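# Fork a loaded pallet into its station seat

## Task

Carry the pallet and the workpieces on it with the fork and leave it lying flat on the station's seat, between the two side guides and squarely against the back stop, with every workpiece still upright on the pallet. It only counts if everything stays put once the robot stops supporting it.

## Robot and tools

Robot: a single six-joint arm, possibly mounted with a slight tilt, carrying a rigid steel lifting fork in place of a gripper. The fork has no motor or sensor; nothing in a call opens, closes or reads it. A load stays on only through gravity, friction and the blades' shape.

Fork geometry: two flat blades, 240 mm long, 30 mm wide, 8 mm thick, with 110 mm between them. They point along the tool point's -y axis, and their load-bearing faces look along the tool's -z. So the blades are level when tool +z points straight down. The tool point sits between the tines, halfway along the blades, on the carrying face plane. Blade tips are 120 mm from it toward tool -y; the upright legs that back the load are 120 mm toward tool +y. A flat block reaching about 9 cm from the last joint's axis toward tool -y rotates with the fork and can collide with things. If the blades tip nose-down, the load slides off.

Scene frame: origin on the table surface under the arm base, +z up, +y to the left when facing along +x. Positions in metres.

Tool execute_actions, argument actions: a list of actions run one after another. Each action is a list of 1 to 15 rows; each row lasts one control step (1/30 s) and an action always spans 15 steps, so a short action repeats its final row for the remaining steps. An empty list moves nothing and just returns state and images. Each row is six numbers, each between -1 and 1, ordered dx, dy, dz, rx, ry, rz. They are an offset, expressed in the tool point's own axes, from the tool pose measured when that action began (for a call's first action, the last pose any result reported in this scene). Every row in an action refers to that same starting pose, not to the row before it. Scale: 1.0 equals 0.6 m for dx, dy, dz and 180 degrees for the rotation; rx, ry, rz form one rotation vector. Example of one action with one row: [[[0, 0, 0.05, 0, 0, 0]]].

How motion behaves: commands are smoothed, lagging about 0.15 s. At every step the commanded pose is limited to 70 mm and 16 degrees from the measured pose, and a damped inverse-kinematics controller chases that limited pose, favouring position over orientation when both cannot be met. Big offsets therefore need several actions; after an action the arm continues only to the last limited pose, so send the remainder next time. The elbow cannot fully straighten. A heavier load makes the tool sag below its target and tilt; compare the reported pose with what you sent and correct, especially to keep the blades level.

Tool zoom_image: camera is one of cam_high, cam_low, cam_wrist; region is [x0, y0, x1, y1] in integer pixels of that camera's latest full image, origin top-left, no larger than 504 by 504. Returns a more detailed close-up. Image sizes: cam_high and cam_low 672x504, cam_wrist 504x504. Calibration (intrinsics, distortion, world-to-camera transforms) is given per camera and may be off by a few degrees and millimetres; results list any camera whose numbers change.

Tool finished_scene, argument scene: the integer number of the scene being ended. It lets the robot hold the last command, then ends the scene irreversibly and reports success; the next task, if any, arrives in its result. Only call it once the pallet rests in place on its own with the fork clear of supporting it. Answering without any tool call ends everything.

Result contents: a state line with end_effector_position, end_effector_quat_wxyz and linear/angular velocities (m/s, rad/s) in the scene frame; the printed position can be inaccurate, more so at long reach. Step readings list the tool position at some steps; HELD marks steps where the row was partly or wholly held back. "Hand target" is the pose the controller is currently driving toward. "pose unreachable" means the clearance check (which treats any mount block or post under the base as part of the arm) altered or blocked the command. Camera images follow in the order cam_high, cam_low, cam_wrist.

Joint ranges (rad): shoulder pan, shoulder lift, wrist 1, wrist 2, wrist 3 each -6.283 to 6.283; elbow -3.142 to 3.142. Load limits (N m): shoulder pan 303, shoulder lift 303, elbow 138, wrists 51.5 each, counting the carried weight.

Faults to avoid: contact torque reaching a joint's limit, or any outside force of 150 N on the arm, tool or load, halts the arm for 10 seconds, drops the rest of the call, and makes the arm yield to the contact. Holding a load heats motors, even while idle; a MOTOR HOT line appears from 70 °C, and at 85 °C an OVER-TEMPERATURE FAULT brakes the arm until it cools, possibly for minutes. The robot keeps holding its last command while you compose a reply, so avoid long pauses under load.

Also avoid: knocking or dropping anything off the table (immediate failure), letting workpieces topple or the pallet slip, slamming into the station or guides, and shoving hard. Brief disturbances may occasionally nudge loose objects. Smooth, efficient, low-effort motion is preferred.

Each tool is called after "Call:" as a command line: name --argument value for each argument, lists and objects as JSON in quotes; but a table of rows of numbers goes row by row, as --pt "numbers of a row", without its own name.

## Session

Call:
execute_actions --actions '[]'

Scene clock: 0.00 s.
end_effector_position=(+1.0693, -0.4879, +0.1598) end_effector_quat_wxyz=(+0.213, +0.975, -0.053, -0.039) end_effector_velocity=(-0.001, -0.001, +0.000) end_effector_angular_velocity=(-0.001, -0.000, -0.001)
Joint positions: [ 2.482 -0.012  0.571 -1.839 -1.349  0.981]
Joint velocities: [-0.001  0.     0.    -0.    -0.001  0.   ]
Motor temperatures (°C, as the motors report them): [27 27 26 30 27 31]
Hand target: +1.069, -0.488, +0.160; +0.213, +0.975, -0.053, -0.039

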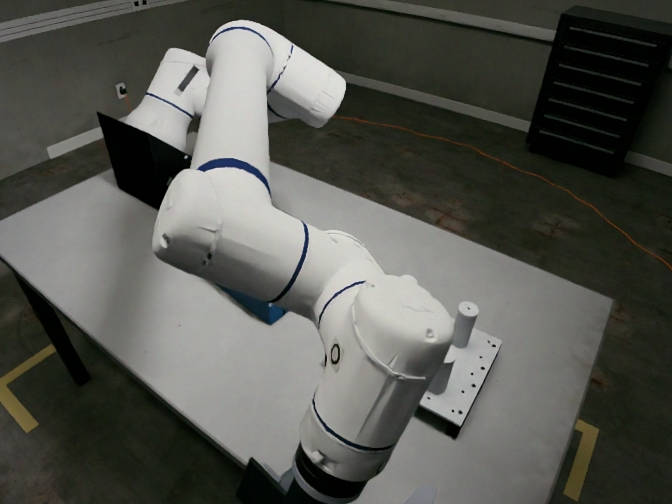

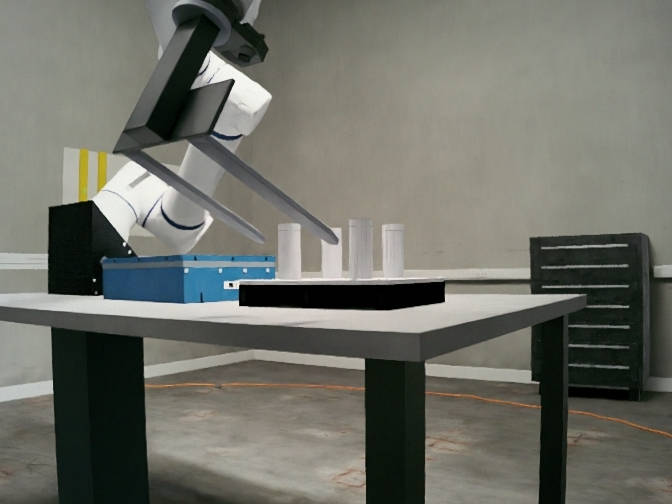

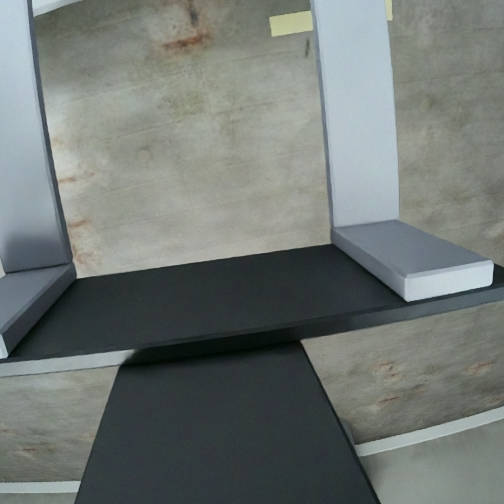

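Call:
execute_actions --actions '[[[-0.3,0,-0.3,0.137,0,0]],[[-0.4,0,-0.2,0,0,0]],[[-0.3,0,0,0,0,0]]]'

Scene clock: 1.70 s.
end_effector_position=(+0.6536, -0.3940, +0.3782) end_effector_quat_wxyz=(+0.006, +0.998, -0.060, -0.031) end_effector_velocity=(-0.124, +0.020, +0.010) end_effector_angular_velocity=(-0.019, -0.016, -0.004)
Joint positions: [ 2.09  -0.529  1.46  -1.785 -1.255  0.526]
Joint velocities: [-0.11  -0.128  0.249 -0.119 -0.065 -0.074]
Motor temperatures (°C, as the motors report them): [27 27 26 30 27 31]
Hand target: +0.637, -0.391, +0.379; +0.007, +0.998, -0.060, -0.030
Off the commanded pose: 0.017 m, 0 deg.
Step readings (end_effector_position; steps 1 to 15: 1st action; 16 to 30: 2nd action; 31 to 45: 3rd action):
0: (+1.0693, -0.4879, +0.1598)
1: (+1.0684, -0.4871, +0.1610)
2: (+1.0639, -0.4826, +0.1661)
4: (+1.0496, -0.4765, +0.1870)
8: (+1.0224, -0.4607, +0.2220)
15: (+0.9712, -0.4299, +0.2783)
16: (+0.9628, -0.4262, +0.2856)
17: (+0.9527, -0.4255, +0.2919)
19: (+0.9311, -0.4247, +0.3034)
23: (+0.8893, -0.4209, +0.3278)
30: (+0.8149, -0.4125, +0.3696)
31: (+0.8039, -0.4112, +0.3741)
32: (+0.7917, -0.4102, +0.3747)
34: (+0.7663, -0.4076, +0.3731)
38: (+0.7171, -0.4023, +0.3748)
45: end_effector_position above
camera_calibration (this result's frames):
cam_wrist: T_world_to_cam=[[0.960066, -0.267475, 0.0820387, -0.807819], [-0.279758, -0.920952, 0.271261, -0.398262], [0.00299804, -0.28338, -0.959003, 0.371543], [0, 0, 0, 1]] pos_world=[0.663028, -0.477564, 0.530616]

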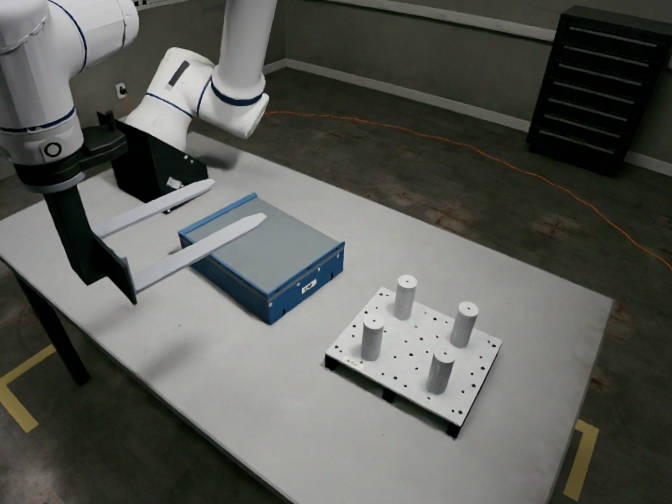

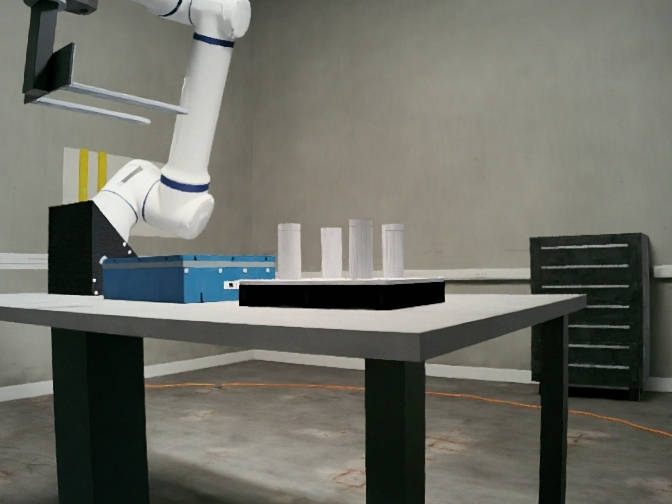

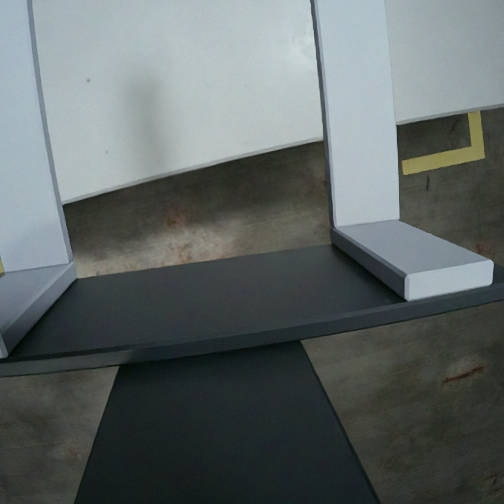

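Call:
execute_actions --actions '[[[-0.3,0.1,0,0,0,0]],[[-0.2,0,0,0,0,0]]]'

Call:
zoom_image --camera "cam_high" --region '[160,170,520,450]'

Call:
zoom_image --camera "cam_low" --region '[90,210,460,320]'

Scene clock: 2.83 s.
end_effector_position=(+0.3725, -0.4154, +0.3950) end_effector_quat_wxyz=(+0.005, +0.998, -0.060, -0.032) end_effector_velocity=(-0.041, +0.005, +0.004) end_effector_angular_velocity=(-0.004, -0.000, +0.001)
Joint positions: [ 1.787 -0.644  1.772 -1.931 -1.462  0.297]
Joint velocities: [-0.048 -0.026  0.046 -0.02  -0.034 -0.035]
Motor temperatures (°C, as the motors report them): [27 27 26 30 27 31]
Hand target: +0.367, -0.415, +0.396; +0.005, +0.998, -0.060, -0.032
Off the commanded pose: 0.006 m, 0 deg.
Step readings (end_effector_position; steps 1 to 15: 1st action; 16 to 30: 2nd action):
0: (+0.6431, -0.3923, +0.3789)
1: (+0.6387, -0.3929, +0.3791)
2: (+0.6254, -0.3958, +0.3797)
4: (+0.5999, -0.4023, +0.3807)
8: (+0.5505, -0.4141, +0.3836)
15: (+0.4858, -0.4287, +0.3883)
16: (+0.4795, -0.4290, +0.3886)
17: (+0.4661, -0.4269, +0.3890)
19: (+0.4410, -0.4240, +0.3901)
23: (+0.3979, -0.4187, +0.3927)
30: end_effector_position above
camera_calibration (this result's frames):
cam_wrist: T_world_to_cam=[[0.960056, -0.267899, 0.0807672, -0.544733], [-0.279801, -0.921478, 0.269426, -0.500603], [0.00224614, -0.281263, -0.959628, 0.38382], [0, 0, 0, 1]] pos_world=[0.382043, -0.499275, 0.547196]

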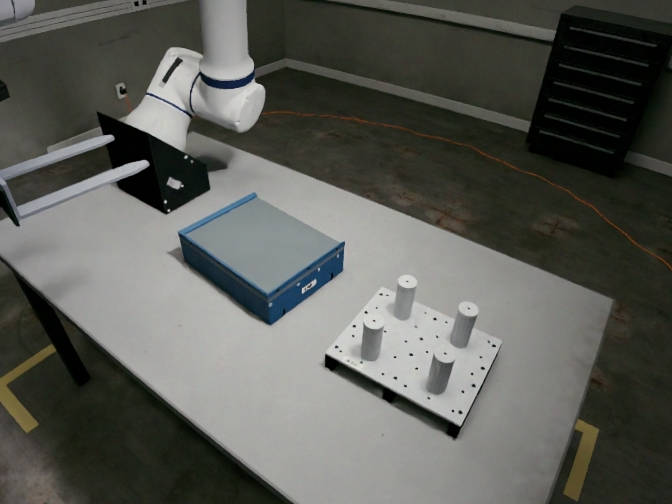

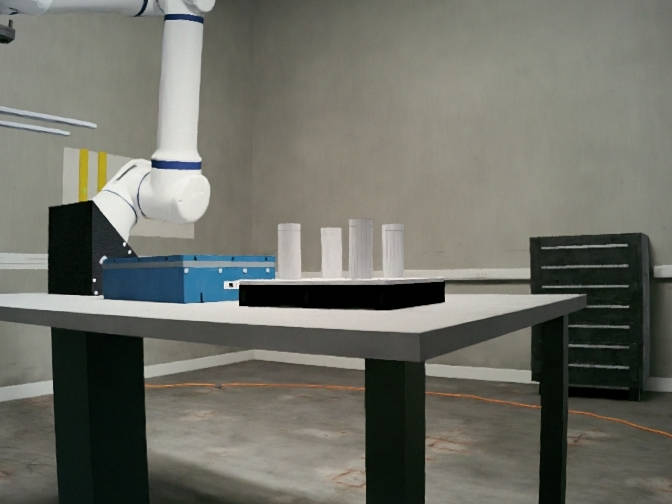

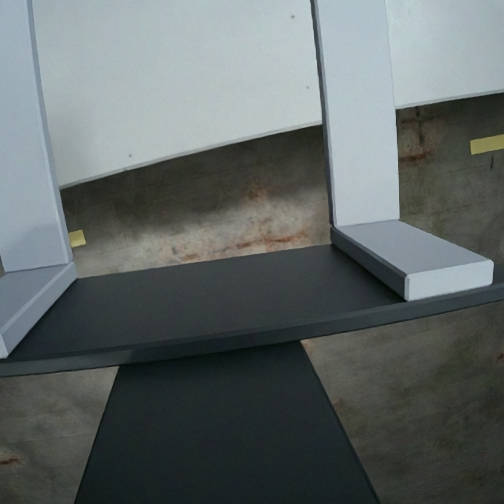

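Region (160, 170, 520, 450) of cam_high's 672x504 image, scaled by 1.400, with more detail than that image has.

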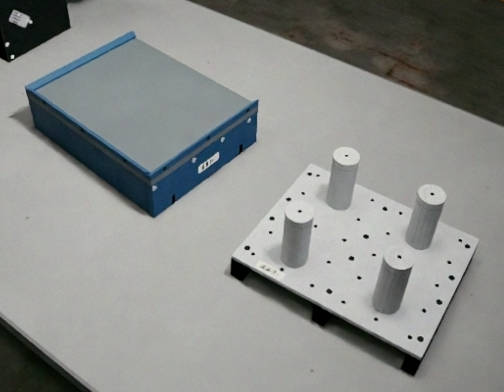

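Region (90, 210, 460, 320) of cam_low's 672x504 image, scaled by 1.362, with more detail than that image has; it fills the top 150 rows of this view, and the rest is white.

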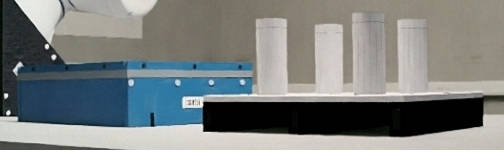

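Call:
execute_actions --actions '[[[0.17,-0.26,0,0,0,0]],[[0.17,-0.26,0,0,0,0]],[[0.17,-0.26,0,0,0,0]],[[0.17,-0.26,0,0,0,0]],[[0.17,-0.26,0,0,0,0]],[[0,0,0,0,0,0.3]],[[0,0,0,0,0,0.3]],[[0,0,0,0,0,0.3]],[[0,0,0,0,0,0]]]'

Scene clock: 8.43 s.
end_effector_position=(+0.8907, +0.2279, +0.3563) end_effector_quat_wxyz=(-0.031, -0.426, +0.903, +0.054) end_effector_velocity=(+0.000, -0.000, +0.000) end_effector_angular_velocity=(+0.002, -0.001, +0.014)
Joint positions: [ 2.741 -1.323  1.642 -1.384 -0.85   3.225]
Joint velocities: [-0.002 -0.     0.002  0.    -0.001 -0.017]
Motor temperatures (°C, as the motors report them): [27 27 26 30 27 31]
Hand target: +0.891, +0.228, +0.356; -0.031, -0.427, +0.902, +0.054
Off the commanded pose: 0.000 m, 0 deg.
Step readings (end_effector_position; steps 1 to 15: 1st action; 16 to 30: 2nd action; 31 to 45: 3rd action; 46 to 60: 4th action; 61 to 75: 5th action; 76 to 90: 6th action; 91 to 105: 7th action; 106 to 120: 8th action; 121 to 135: 9th action):
0: (+0.3670, -0.4147, +0.3955)
1: (+0.3689, -0.4122, +0.3953)
2: (+0.3779, -0.4016, +0.3943)
4: (+0.3948, -0.3819, +0.3924)
8: (+0.4281, -0.3433, +0.3892)
15: (+0.4765, -0.2884, +0.3863)
16: (+0.4811, -0.2831, +0.3861)
17: (+0.4894, -0.2726, +0.3851)
19: (+0.5055, -0.2526, +0.3835)
23: (+0.5374, -0.2131, +0.3806)
30: (+0.5821, -0.1598, +0.3780)
31: (+0.5864, -0.1547, +0.3778)
32: (+0.5948, -0.1441, +0.3770)
34: (+0.6109, -0.1238, +0.3757)
38: (+0.6428, -0.0838, +0.3732)
45: (+0.6876, -0.0305, +0.3704)
46: (+0.6919, -0.0255, +0.3701)
47: (+0.7002, -0.0148, +0.3694)
49: (+0.7162, +0.0061, +0.3686)
53: (+0.7479, +0.0467, +0.3664)
60: (+0.7927, +0.0996, +0.3634)
61: (+0.7970, +0.1045, +0.3631)
62: (+0.8051, +0.1151, +0.3623)
64: (+0.8209, +0.1366, +0.3619)
68: (+0.8519, +0.1777, +0.3600)
75: (+0.8969, +0.2300, +0.3566)
76: (+0.8997, +0.2324, +0.3563)
77: (+0.9005, +0.2331, +0.3561)
79: (+0.8985, +0.2308, +0.3557)
83: (+0.8970, +0.2290, +0.3560)
90: (+0.8956, +0.2278, +0.3562)
91: (+0.8954, +0.2276, +0.3563)
92: (+0.8951, +0.2274, +0.3563)
94: (+0.8945, +0.2267, +0.3560)
98: (+0.8938, +0.2265, +0.3560)
105: (+0.8929, +0.2268, +0.3560)
106: (+0.8928, +0.2270, +0.3561)
107: (+0.8923, +0.2270, +0.3561)
109: (+0.8915, +0.2269, +0.3561)
113: (+0.8908, +0.2271, +0.3561)
120: (+0.8906, +0.2278, +0.3563)
121: (+0.8908, +0.2281, +0.3563)
122: (+0.8909, +0.2284, +0.3563)
124: (+0.8905, +0.2280, +0.3557)
128: (+0.8906, +0.2279, +0.3561)
135: end_effector_position above
camera_calibration (this result's frames):
cam_wrist: T_world_to_cam=[[-0.724141, -0.668681, 0.168778, 0.693294], [-0.586314, 0.72577, 0.359852, 0.112972], [-0.36312, 0.161626, -0.917617, 0.735991], [0, 0, 0, 1]] pos_world=[0.835533, 0.262645, 0.517691]

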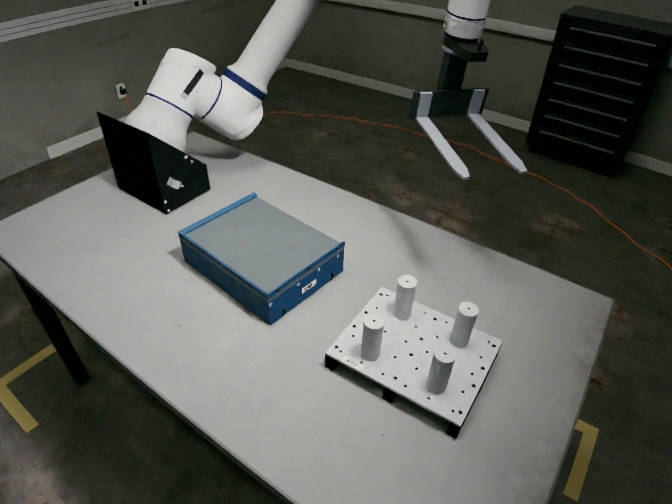

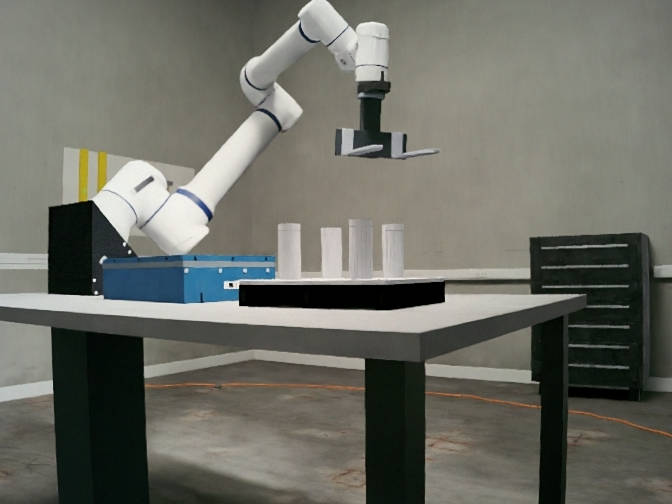

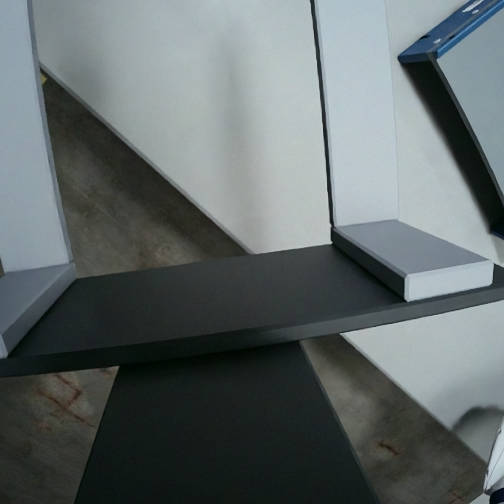

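Call:
execute_actions --actions '[[[0,0,0,0.036,-0.019,0.2]],[[0,0,0.3,0,0,0.058]],[[0,0,0.1,0,0,0]]]'

Scene clock: 10.17 s.
end_effector_position=(+0.8835, +0.2404, +0.1347) end_effector_quat_wxyz=(-0.011, -0.079, +0.996, +0.026) end_effector_velocity=(+0.000, +0.001, -0.012) end_effector_angular_velocity=(-0.002, -0.002, -0.000)
Joint positions: [ 3.009 -1.151  1.701 -1.975 -0.752  4.378]
Joint velocities: [ 0.011  0.009  0.007 -0.031  0.     0.019]
Motor temperatures (°C, as the motors report them): [27 27 26 30 27 31]
Hand target: +0.884, +0.240, +0.133; -0.011, -0.079, +0.996, +0.026
Off the commanded pose: 0.002 m, 0 deg.
Step readings (end_effector_position; steps 1 to 15: 1st action; 16 to 30: 2nd action; 31 to 45: 3rd action):
0: (+0.8907, +0.2279, +0.3563)
1: (+0.8904, +0.2275, +0.3563)
2: (+0.8901, +0.2273, +0.3563)
4: (+0.8899, +0.2282, +0.3566)
8: (+0.8894, +0.2292, +0.3563)
15: (+0.8900, +0.2293, +0.3563)
16: (+0.8899, +0.2293, +0.3531)
17: (+0.8901, +0.2311, +0.3401)
19: (+0.8871, +0.2312, +0.3111)
23: (+0.8848, +0.2345, +0.2585)
30: (+0.8851, +0.2374, +0.1929)
31: (+0.8853, +0.2377, +0.1872)
32: (+0.8852, +0.2388, +0.1763)
34: (+0.8825, +0.2387, +0.1577)
38: (+0.8831, +0.2401, +0.1424)
45: end_effector_position above
camera_calibration (this result's frames):
cam_wrist: T_world_to_cam=[[-0.985976, -0.0117871, 0.166471, 0.807557], [0.0380615, 0.955332, 0.293074, -0.418454], [-0.16249, 0.2953, -0.941486, 0.321865], [0, 0, 0, 1]] pos_world=[0.864459, 0.314234, 0.291235]

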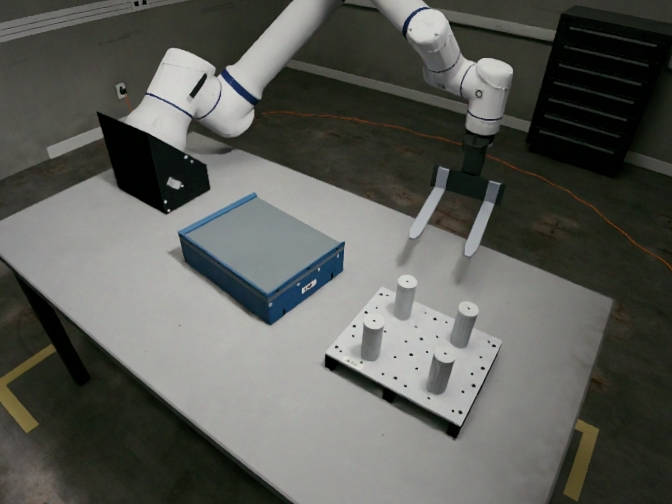

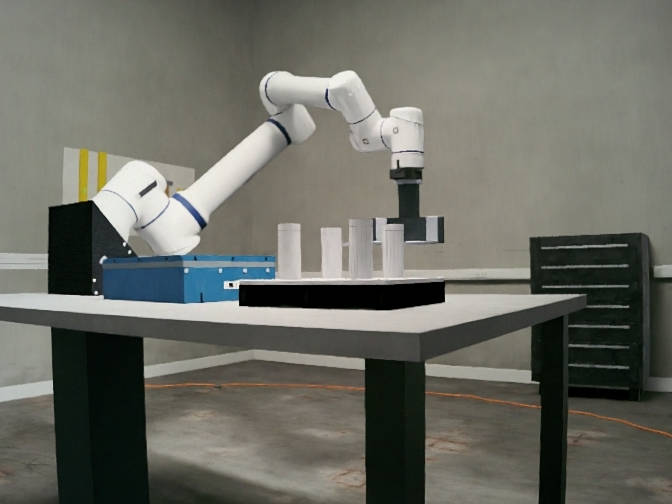

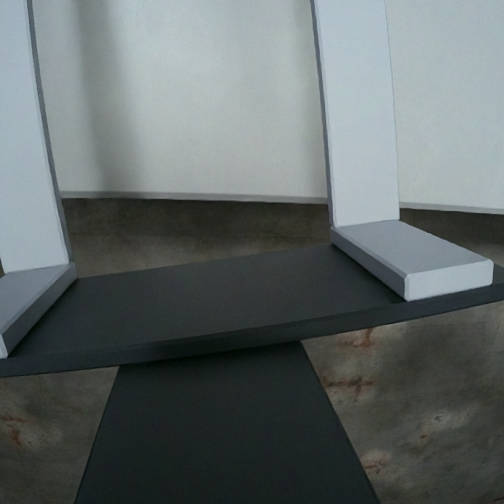

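Call:
execute_actions --actions '[[[-0.03,-0.067,0.18,0.0166,-0.007,0.028]],[[0,0,0,0,0,0]]]'

Call:
zoom_image --camera "cam_high" --region '[300,180,560,440]'

Scene clock: 11.33 s.
end_effector_position=(+0.9032, +0.2110, +0.0297) end_effector_quat_wxyz=(-0.001, -0.037, +0.999, +0.002) end_effector_velocity=(+0.000, +0.002, +0.000) end_effector_angular_velocity=(+0.001, -0.001, +0.002)
Joint positions: [ 3.089 -1.007  1.691 -2.233 -0.789  4.607]
Joint velocities: [ 0.001 -0.001 -0.     0.     0.001 -0.   ]
Motor temperatures (°C, as the motors report them): [27 27 26 30 27 31]
Hand target: +0.903, +0.211, +0.030; -0.001, -0.037, +0.999, +0.002
Off the commanded pose: 0.000 m, 0 deg.
Step readings (end_effector_position; steps 1 to 15: 1st action; 16 to 30: 2nd action):
0: (+0.8835, +0.2405, +0.1336)
1: (+0.8839, +0.2400, +0.1314)
2: (+0.8864, +0.2379, +0.1223)
4: (+0.8876, +0.2292, +0.0948)
8: (+0.8955, +0.2174, +0.0528)
15: (+0.9032, +0.2110, +0.0297)
16: (+0.9034, +0.2107, +0.0288)
17: (+0.9033, +0.2107, +0.0288)
19: (+0.9033, +0.2110, +0.0292)
23: (+0.9033, +0.2110, +0.0296)
30: end_effector_position above
camera_calibration (this result's frames):
cam_wrist: T_world_to_cam=[[-0.986576, 0.0788801, 0.142988, 0.826237], [0.11304, 0.961788, 0.249371, -0.428051], [-0.117854, 0.262186, -0.957794, 0.20201], [0, 0, 0, 1]] pos_world=[0.88734, 0.293557, 0.182085]

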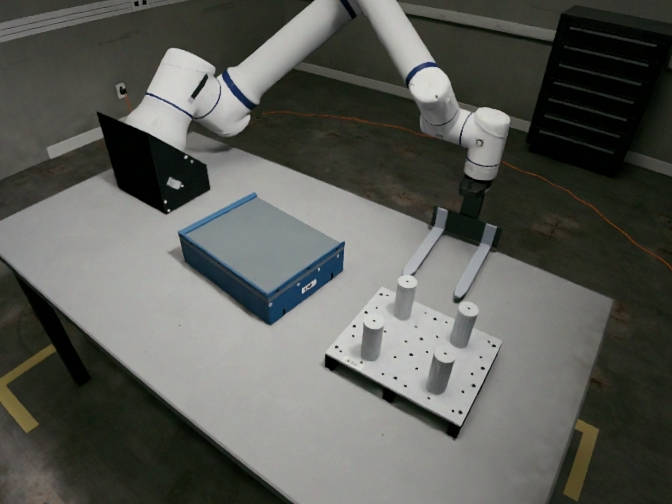

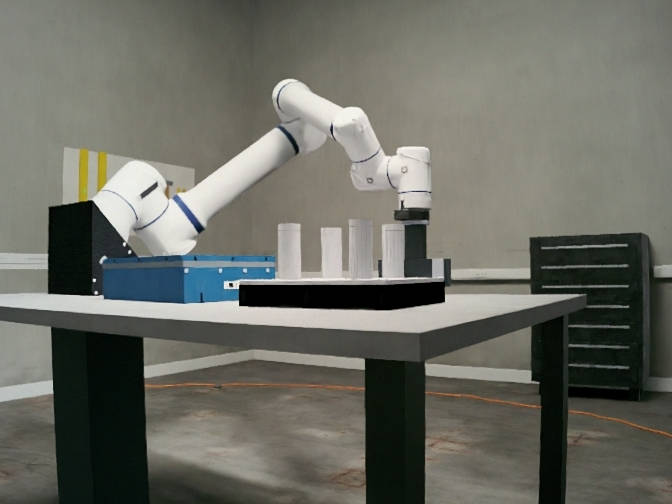

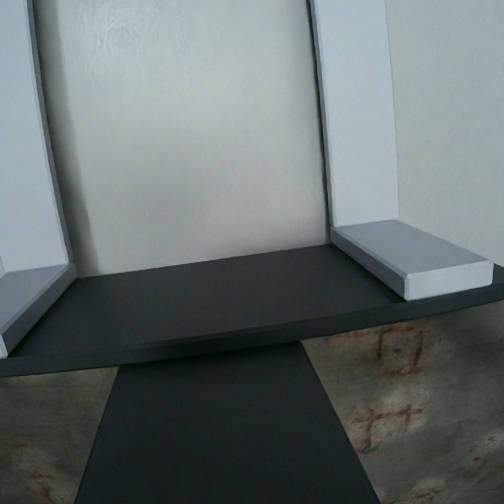

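Region (300, 180, 560, 440) of cam_high's 672x504 image, scaled by 1.938, with more detail than that image has.

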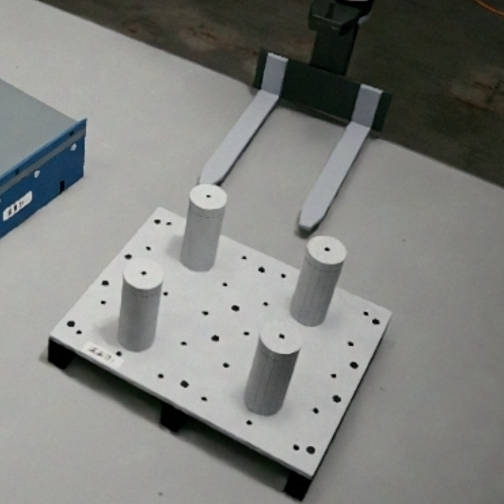

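Call:
execute_actions --actions '[[[-0.08,-0.04,0.01,0,0,0]],[[0,0,0,0,0,0]]]'

Call:
zoom_image --camera "cam_high" --region '[300,180,560,440]'

Call:
zoom_image --camera "cam_low" --region '[340,220,540,320]'

Scene clock: 12.80 s.
end_effector_position=(+0.9514, +0.1914, +0.0238) end_effector_quat_wxyz=(-0.001, -0.037, +0.999, +0.002) end_effector_velocity=(+0.001, +0.001, +0.003) end_effector_angular_velocity=(+0.001, -0.003, +0.001)
Joint positions: [ 3.08  -0.93   1.592 -2.202 -0.789  4.594]
Joint velocities: [-0.001 -0.003  0.    -0.001  0.001  0.   ]
Motor temperatures (°C, as the motors report them): [27 27 26 30 27 31]
Hand target: +0.951, +0.191, +0.024; -0.001, -0.037, +0.999, +0.002
Off the commanded pose: 0.000 m, 0 deg.
Step readings (end_effector_position; steps 1 to 15: 1st action; 16 to 30: 2nd action):
0: (+0.9032, +0.2110, +0.0297)
1: (+0.9052, +0.2101, +0.0295)
2: (+0.9152, +0.2068, +0.0286)
4: (+0.9295, +0.1995, +0.0269)
8: (+0.9440, +0.1941, +0.0249)
15: (+0.9514, +0.1914, +0.0237)
16: (+0.9517, +0.1913, +0.0237)
17: (+0.9517, +0.1913, +0.0237)
19: (+0.9516, +0.1913, +0.0237)
23: (+0.9514, +0.1913, +0.0237)
30: end_effector_position above
camera_calibration (this result's frames):
cam_wrist: T_world_to_cam=[[-0.986619, 0.078778, 0.142746, 0.8763], [0.112879, 0.961801, 0.249392, -0.41307], [-0.117646, 0.262168, -0.957824, 0.206983], [0, 0, 0, 1]] pos_world=[0.935552, 0.273994, 0.176182]

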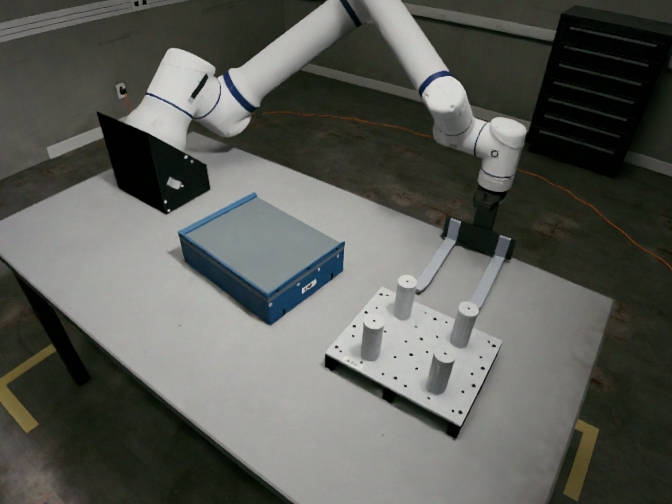

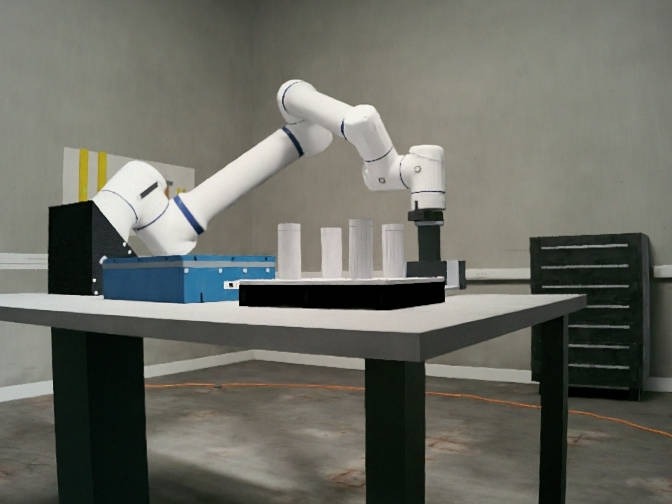

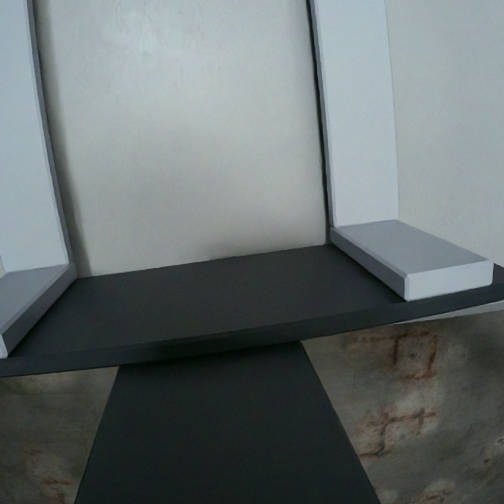

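Region (300, 180, 560, 440) of cam_high's 672x504 image, scaled by 1.938, with more detail than that image has.

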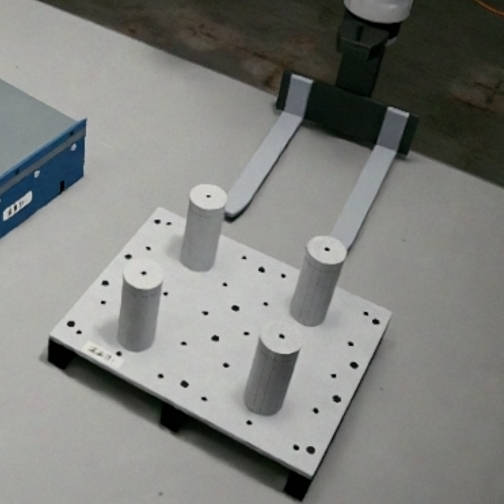

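Region (340, 220, 540, 320) of cam_low's 672x504 image, scaled by 2.520, with more detail than that image has.

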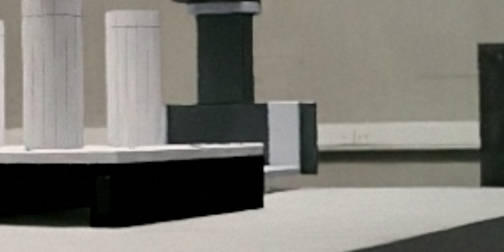

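Call:
execute_actions --actions '[[[-0.015,-0.2,0,0,0,0]],[[0,-0.2,0,0,0,0]],[[0,0,0,0,0,0]]]'

Call:
zoom_image --camera "cam_high" --region '[300,180,560,440]'

Scene clock: 14.40 s.
end_effector_position=(+0.9770, -0.0366, +0.0227) end_effector_quat_wxyz=(-0.001, -0.037, +0.999, +0.002) end_effector_velocity=(+0.000, -0.000, +0.002) end_effector_angular_velocity=(+0.001, -0.002, -0.001)
Joint positions: [ 2.912 -0.754  1.583 -2.206 -0.808  4.362]
Joint velocities: [-0.002 -0.002  0.001  0.     0.001  0.   ]
Motor temperatures (°C, as the motors report them): [27 27 26 30 27 31]
Hand target: +0.977, -0.037, +0.023; -0.001, -0.037, +0.999, +0.002
Off the commanded pose: 0.000 m, 0 deg.
Step readings (end_effector_position; steps 1 to 15: 1st action; 16 to 30: 2nd action; 31 to 45: 3rd action):
0: (+0.9514, +0.1914, +0.0238)
1: (+0.9520, +0.1882, +0.0239)
2: (+0.9548, +0.1755, +0.0244)
4: (+0.9560, +0.1464, +0.0233)
8: (+0.9629, +0.1015, +0.0235)
15: (+0.9685, +0.0778, +0.0232)
16: (+0.9691, +0.0735, +0.0232)
17: (+0.9709, +0.0606, +0.0238)
19: (+0.9699, +0.0318, +0.0228)
23: (+0.9734, -0.0129, +0.0231)
30: (+0.9770, -0.0366, +0.0227)
31: (+0.9772, -0.0375, +0.0227)
32: (+0.9771, -0.0375, +0.0227)
34: (+0.9772, -0.0373, +0.0229)
38: (+0.9771, -0.0369, +0.0228)
45: end_effector_position above
camera_calibration (this result's frames):
cam_wrist: T_world_to_cam=[[-0.98664, 0.0789808, 0.142492, 0.919717], [0.113008, 0.961788, 0.249387, -0.196513], [-0.11735, 0.262157, -0.957863, 0.268499], [0, 0, 0, 1]] pos_world=[0.961145, 0.0459751, 0.175142]

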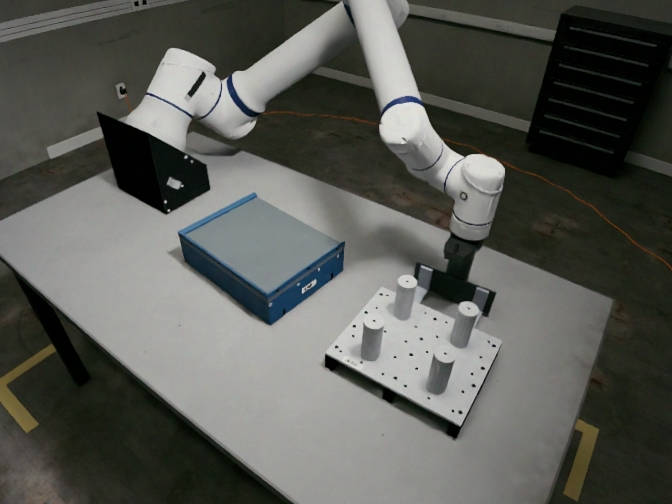

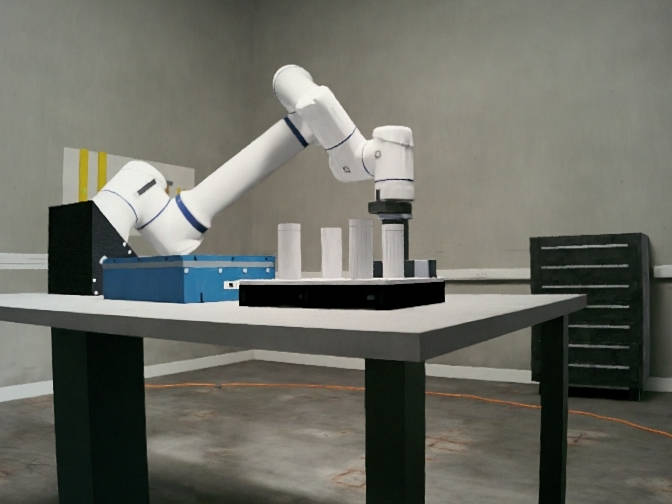

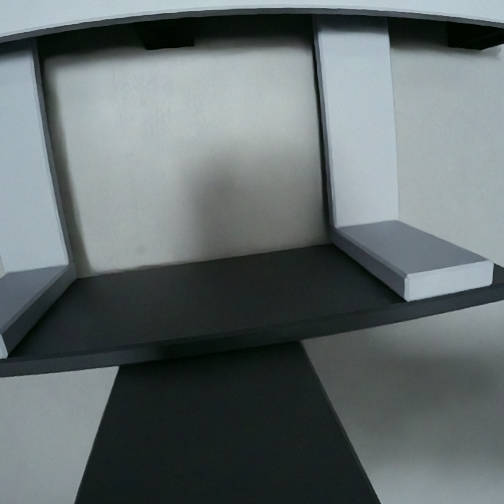

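Region (300, 180, 560, 440) of cam_high's 672x504 image, scaled by 1.938, with more detail than that image has.

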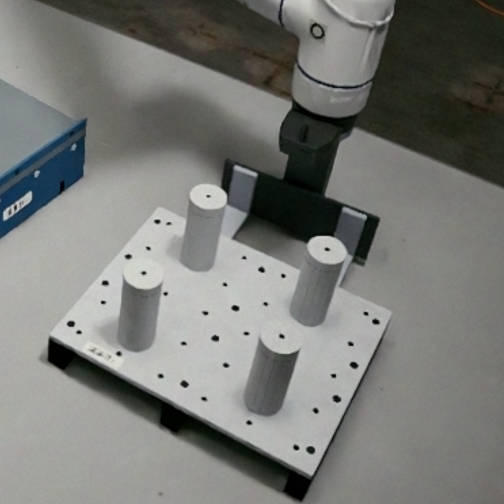

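Call:
execute_actions --actions '[[[0,-0.135,0,0,0,0]],[[0,0,0,0,0,0]]]'

Scene clock: 15.50 s.
end_effector_position=(+0.9830, -0.1149, +0.0224) end_effector_quat_wxyz=(-0.001, -0.037, +0.999, +0.002) end_effector_velocity=(-0.001, -0.000, -0.001) end_effector_angular_velocity=(+0.001, +0.001, -0.001)
Joint positions: [ 2.857 -0.683  1.556 -2.199 -0.82   4.288]
Joint velocities: [ 0.     0.001  0.001 -0.001  0.     0.001]
Motor temperatures (°C, as the motors report them): [27 27 26 30 27 31]
Hand target: +0.983, -0.115, +0.022; -0.001, -0.037, +0.999, +0.002
Off the commanded pose: 0.000 m, 0 deg.
Step readings (end_effector_position; steps 1 to 15: 1st action; 16 to 30: 2nd action):
0: (+0.9770, -0.0366, +0.0227)
1: (+0.9772, -0.0397, +0.0226)
2: (+0.9791, -0.0524, +0.0229)
4: (+0.9777, -0.0793, +0.0221)
8: (+0.9811, -0.1031, +0.0226)
15: (+0.9830, -0.1148, +0.0224)
16: (+0.9830, -0.1151, +0.0223)
17: (+0.9830, -0.1151, +0.0223)
19: (+0.9830, -0.1151, +0.0223)
23: (+0.9831, -0.1150, +0.0225)
30: end_effector_position above
camera_calibration (this result's frames):
cam_wrist: T_world_to_cam=[[-0.986648, 0.0790177, 0.142416, 0.931829], [0.113025, 0.961783, 0.249397, -0.12187], [-0.117267, 0.262164, -0.957872, 0.28932], [0, 0, 0, 1]] pos_world=[0.967089, -0.0322672, 0.174818]

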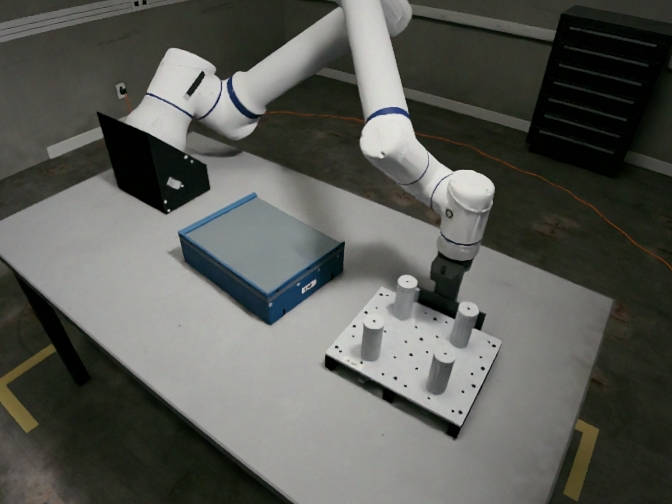

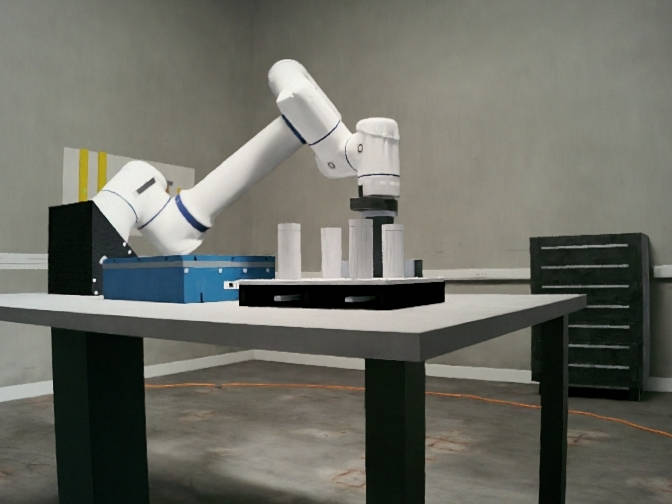

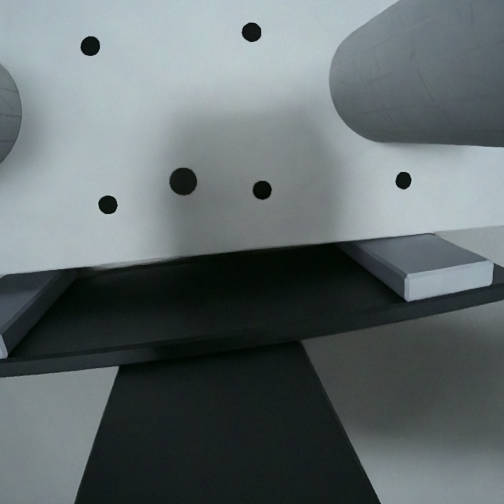

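Call:
execute_actions --actions '[[[0,0,-0.03,0.005,0,0]],[[0,0,-0.07,0.003,0,0]],[[0,0,-0.08,0,0,0]],[[0,0,-0.06,0,0,0]]]'

Scene clock: 17.70 s.
end_effector_position=(+0.9828, -0.1131, +0.1622) end_effector_quat_wxyz=(-0.000, -0.037, +0.999, -0.010) end_effector_velocity=(-0.001, +0.001, +0.007) end_effector_angular_velocity=(+0.003, +0.001, -0.003)
Joint positions: [ 2.768 -0.799  1.526 -1.993 -0.866  4.184]
Joint velocities: [-0.005 -0.005 -0.002  0.015  0.001 -0.006]
Motor temperatures (°C, as the motors report them): [27 27 26 30 27 31]
Hand target: +0.983, -0.113, +0.163; -0.000, -0.037, +0.999, -0.010
Off the commanded pose: 0.001 m, 0 deg.
Step readings (end_effector_position; steps 1 to 15: 1st action; 16 to 30: 2nd action; 31 to 45: 3rd action; 46 to 60: 4th action):
0: (+0.9830, -0.1148, +0.0224)
1: (+0.9830, -0.1147, +0.0232)
2: (+0.9824, -0.1147, +0.0264)
4: (+0.9833, -0.1145, +0.0328)
8: (+0.9831, -0.1149, +0.0376)
15: (+0.9830, -0.1150, +0.0399)
16: (+0.9828, -0.1150, +0.0420)
17: (+0.9814, -0.1149, +0.0488)
19: (+0.9838, -0.1149, +0.0640)
23: (+0.9828, -0.1147, +0.0748)
30: (+0.9829, -0.1146, +0.0806)
31: (+0.9827, -0.1146, +0.0831)
32: (+0.9810, -0.1146, +0.0910)
34: (+0.9853, -0.1139, +0.1099)
38: (+0.9826, -0.1141, +0.1205)
45: (+0.9829, -0.1137, +0.1272)
46: (+0.9827, -0.1136, +0.1292)
47: (+0.9814, -0.1136, +0.1351)
49: (+0.9845, -0.1132, +0.1494)
53: (+0.9827, -0.1133, +0.1573)
60: end_effector_position above
camera_calibration (this result's frames):
cam_wrist: T_world_to_cam=[[-0.986911, 0.0826474, 0.138481, 0.912927], [0.112744, 0.967573, 0.226032, -0.153717], [-0.11531, 0.238686, -0.964226, 0.419232], [0, 0, 0, 1]] pos_world=[0.966649, -0.0267839, 0.312557]

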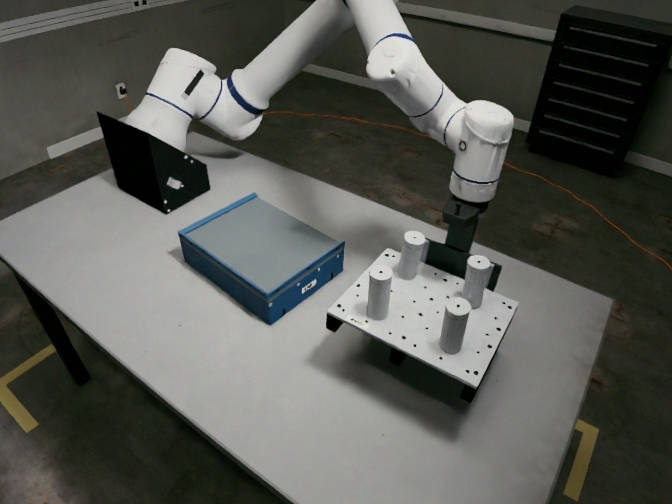

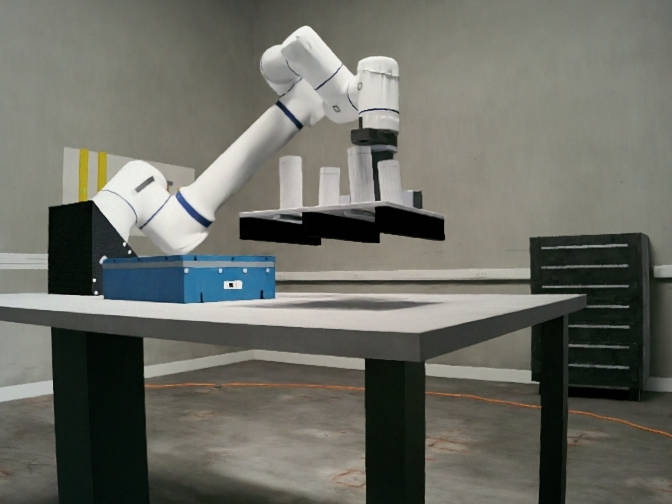

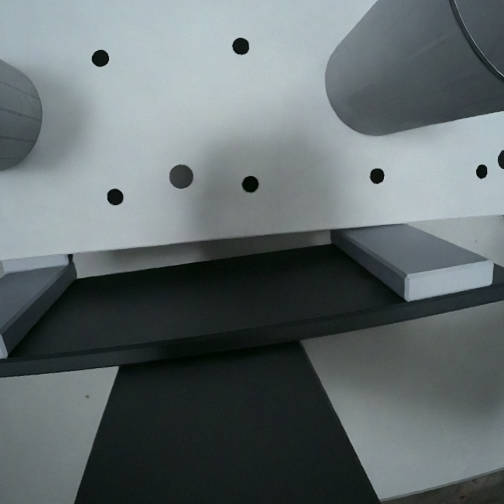

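Call:
execute_actions --actions '[[[0,0,0,0,0,0.004],[0,0,0,0,0,0.008],[0,0,0,0,0,0.012],[0,0,0,0,0,0.016],[0,0,0,0,0,0.02],[0,0,0,0,0,0.024],[0,0,0,0,0,0.028],[0,0,0,0,0,0.032],[0,0,0,0,0,0.036],[0,0,0,0,0,0.04],[0,0,0,0,0,0.046]], [[0.003,0,0,0,0,0],[0.008,0.001,0,0,0,0],[0.015,0.002,0,0,0,0],[0.024,0.003,0,0,0,0],[0.035,0.004,0,0,0,0],[0.047,0.006,0,0,0,0],[0.059,0.007,0,0,0,0],[0.071,0.009,0,0,0,0],[0.083,0.01,0,0,0,0],[0.095,0.012,0,0,0,0],[0.107,0.013,0,0,0,0],[0.119,0.014,0,0,0,0],[0.131,0.016,0,0,0,0],[0.143,0.017,0,0,0,0],[0.155,0.019,0,0,0,0]], [[0.066,0.008,0,0,0,0],[0.078,0.009,0,0,0,0],[0.09,0.011,0,0,0,0],[0.102,0.012,0,0,0,0],[0.114,0.014,0,0,0,0],[0.126,0.015,0,0,0,0],[0.138,0.017,0,0,0,0],[0.15,0.018,0,0,0,0],[0.162,0.019,0,0,0,0],[0.174,0.021,0,0,0,0],[0.186,0.022,0,0,0,0],[0.198,0.024,0,0,0,0],[0.21,0.025,0,0,0,0],[0.222,0.027,0,0,0,0],[0.234,0.028,0,0,0,0]], [[0.066,0.008,0,0,0,0],[0.078,0.009,0,0,0,0],[0.09,0.011,0,0,0,0],[0.102,0.012,0,0,0,0],[0.114,0.014,0,0,0,0],[0.126,0.015,0,0,0,0],[0.138,0.017,0,0,0,0],[0.15,0.018,0,0,0,0],[0.162,0.019,0,0,0,0],[0.174,0.021,0,0,0,0],[0.186,0.022,0,0,0,0],[0.198,0.024,0,0,0,0],[0.21,0.025,0,0,0,0],[0.222,0.027,0,0,0,0],[0.234,0.028,0,0,0,0]], [[0.066,0.008,0,0,0,0],[0.078,0.009,0,0,0,0],[0.09,0.011,0,0,0,0],[0.102,0.012,0,0,0,0],[0.114,0.014,0,0,0,0],[0.126,0.015,0,0,0,0],[0.138,0.017,0,0,0,0],[0.15,0.018,0,0,0,0],[0.162,0.019,0,0,0,0],[0.174,0.021,0,0,0,0],[0.186,0.022,0,0,0,0],[0.198,0.024,0,0,0,0],[0.21,0.025,0,0,0,0],[0.222,0.027,0,0,0,0],[0.234,0.028,0,0,0,0]], [[0.066,0.008,0,0,0,0],[0.078,0.009,0,0,0,0],[0.09,0.011,0,0,0,0],[0.102,0.012,0,0,0,0],[0.114,0.014,0,0,0,0],[0.126,0.015,0,0,0,0],[0.138,0.017,0,0,0,0],[0.15,0.018,0,0,0,0],[0.16,0.019,0,0,0,0],[0.168,0.02,0,0,0,0],[0.174,0.021,0,0,0,0],[0.178,0.021,0,0,0,0],[0.18,0.022,0,0,0,0]], [[0.01,0,0,0,0,0]]]'

Call:
zoom_image --camera "cam_high" --region '[150,100,410,340]'

Scene clock: 22.00 s.
end_effector_position=(+0.4932, -0.0331, +0.1553) end_effector_quat_wxyz=(-0.004, +0.028, +1.000, -0.009) end_effector_velocity=(-0.001, -0.000, -0.000) end_effector_angular_velocity=(+0.001, -0.000, -0.001)
Joint positions: [ 2.569 -1.458  2.463 -2.114 -0.944  4.071]
Joint velocities: [-0.002  0.     0.     0.001  0.    -0.001]
Motor temperatures (°C, as the motors report them): [27 27 26 30 27 31]
Hand target: +0.493, -0.033, +0.155; -0.004, +0.028, +1.000, -0.009
Off the commanded pose: 0.000 m, 0 deg.
Step readings (end_effector_position; steps 1 to 15: 1st action; 16 to 30: 2nd action; 31 to 45: 3rd action; 46 to 60: 4th action; 61 to 75: 5th action; 76 to 90: 6th action; 91 to 105: 7th action):
0: (+0.9829, -0.1130, +0.1632)
1: (+0.9829, -0.1130, +0.1632)
2: (+0.9828, -0.1132, +0.1633)
4: (+0.9830, -0.1132, +0.1632)
8: (+0.9828, -0.1131, +0.1625)
15: (+0.9828, -0.1130, +0.1623)
16: (+0.9827, -0.1130, +0.1623)
17: (+0.9822, -0.1128, +0.1621)
19: (+0.9791, -0.1121, +0.1618)
23: (+0.9632, -0.1096, +0.1618)
30: (+0.9196, -0.1027, +0.1612)
31: (+0.9127, -0.1015, +0.1611)
32: (+0.9054, -0.1003, +0.1610)
34: (+0.8903, -0.0981, +0.1604)
38: (+0.8614, -0.0932, +0.1602)
45: (+0.8111, -0.0849, +0.1598)
46: (+0.8039, -0.0837, +0.1597)
47: (+0.7966, -0.0825, +0.1595)
49: (+0.7817, -0.0803, +0.1590)
53: (+0.7529, -0.0754, +0.1587)
60: (+0.7027, -0.0670, +0.1583)
61: (+0.6955, -0.0659, +0.1583)
62: (+0.6882, -0.0647, +0.1580)
64: (+0.6734, -0.0624, +0.1574)
68: (+0.6447, -0.0576, +0.1570)
75: (+0.5947, -0.0493, +0.1566)
76: (+0.5875, -0.0481, +0.1565)
77: (+0.5802, -0.0470, +0.1561)
79: (+0.5656, -0.0448, +0.1554)
83: (+0.5370, -0.0401, +0.1547)
90: (+0.4991, -0.0334, +0.1552)
91: (+0.4969, -0.0329, +0.1554)
92: (+0.4961, -0.0330, +0.1553)
94: (+0.4952, -0.0331, +0.1555)
98: (+0.4938, -0.0331, +0.1553)
105: end_effector_position above
camera_calibration (this result's frames):
cam_wrist: T_world_to_cam=[[-0.967037, 0.209233, 0.145123, 0.41745], [0.238349, 0.944342, 0.226735, -0.237211], [-0.0896056, 0.253851, -0.963084, 0.324593], [0, 0, 0, 1]] pos_world=[0.489314, 0.0542658, 0.305812]

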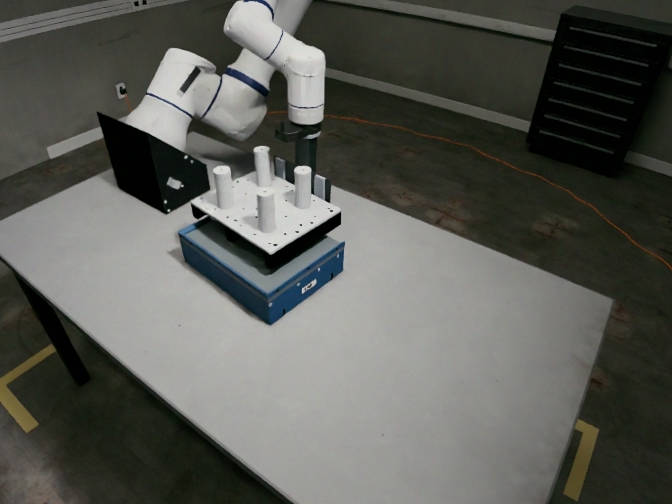

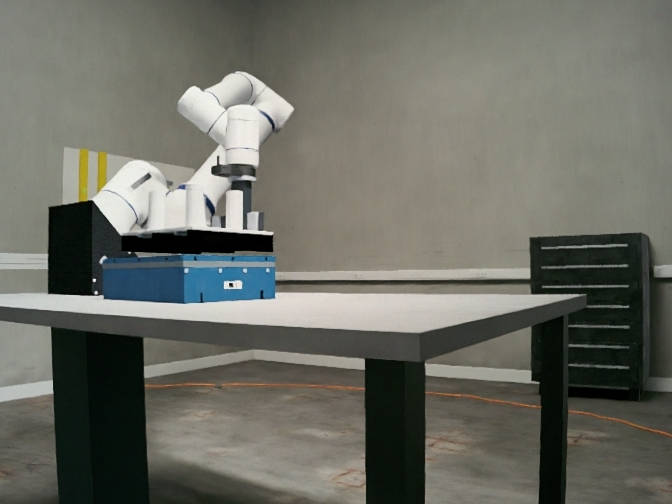

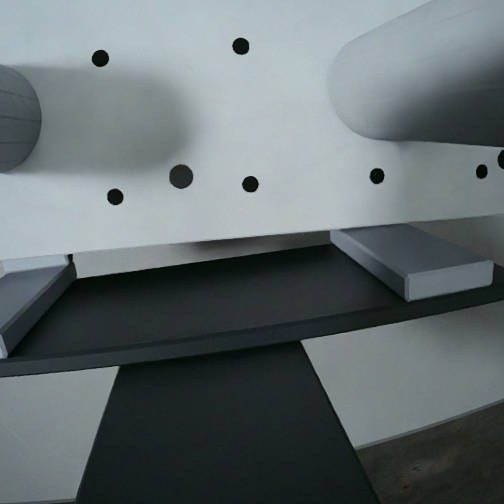

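Region (150, 100, 410, 340) of cam_high's 672x504 image, scaled by 1.938, with more detail than that image has; it fills the top 465 rows of this view, and the rest is white.

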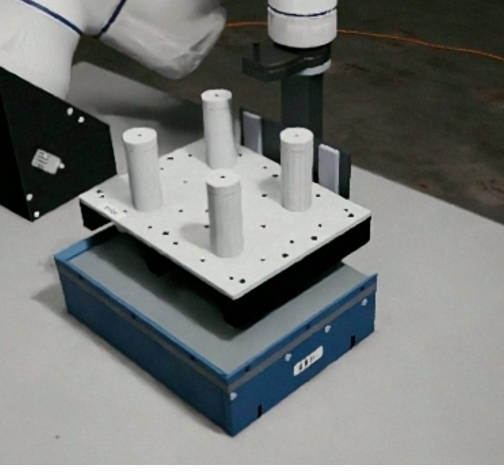

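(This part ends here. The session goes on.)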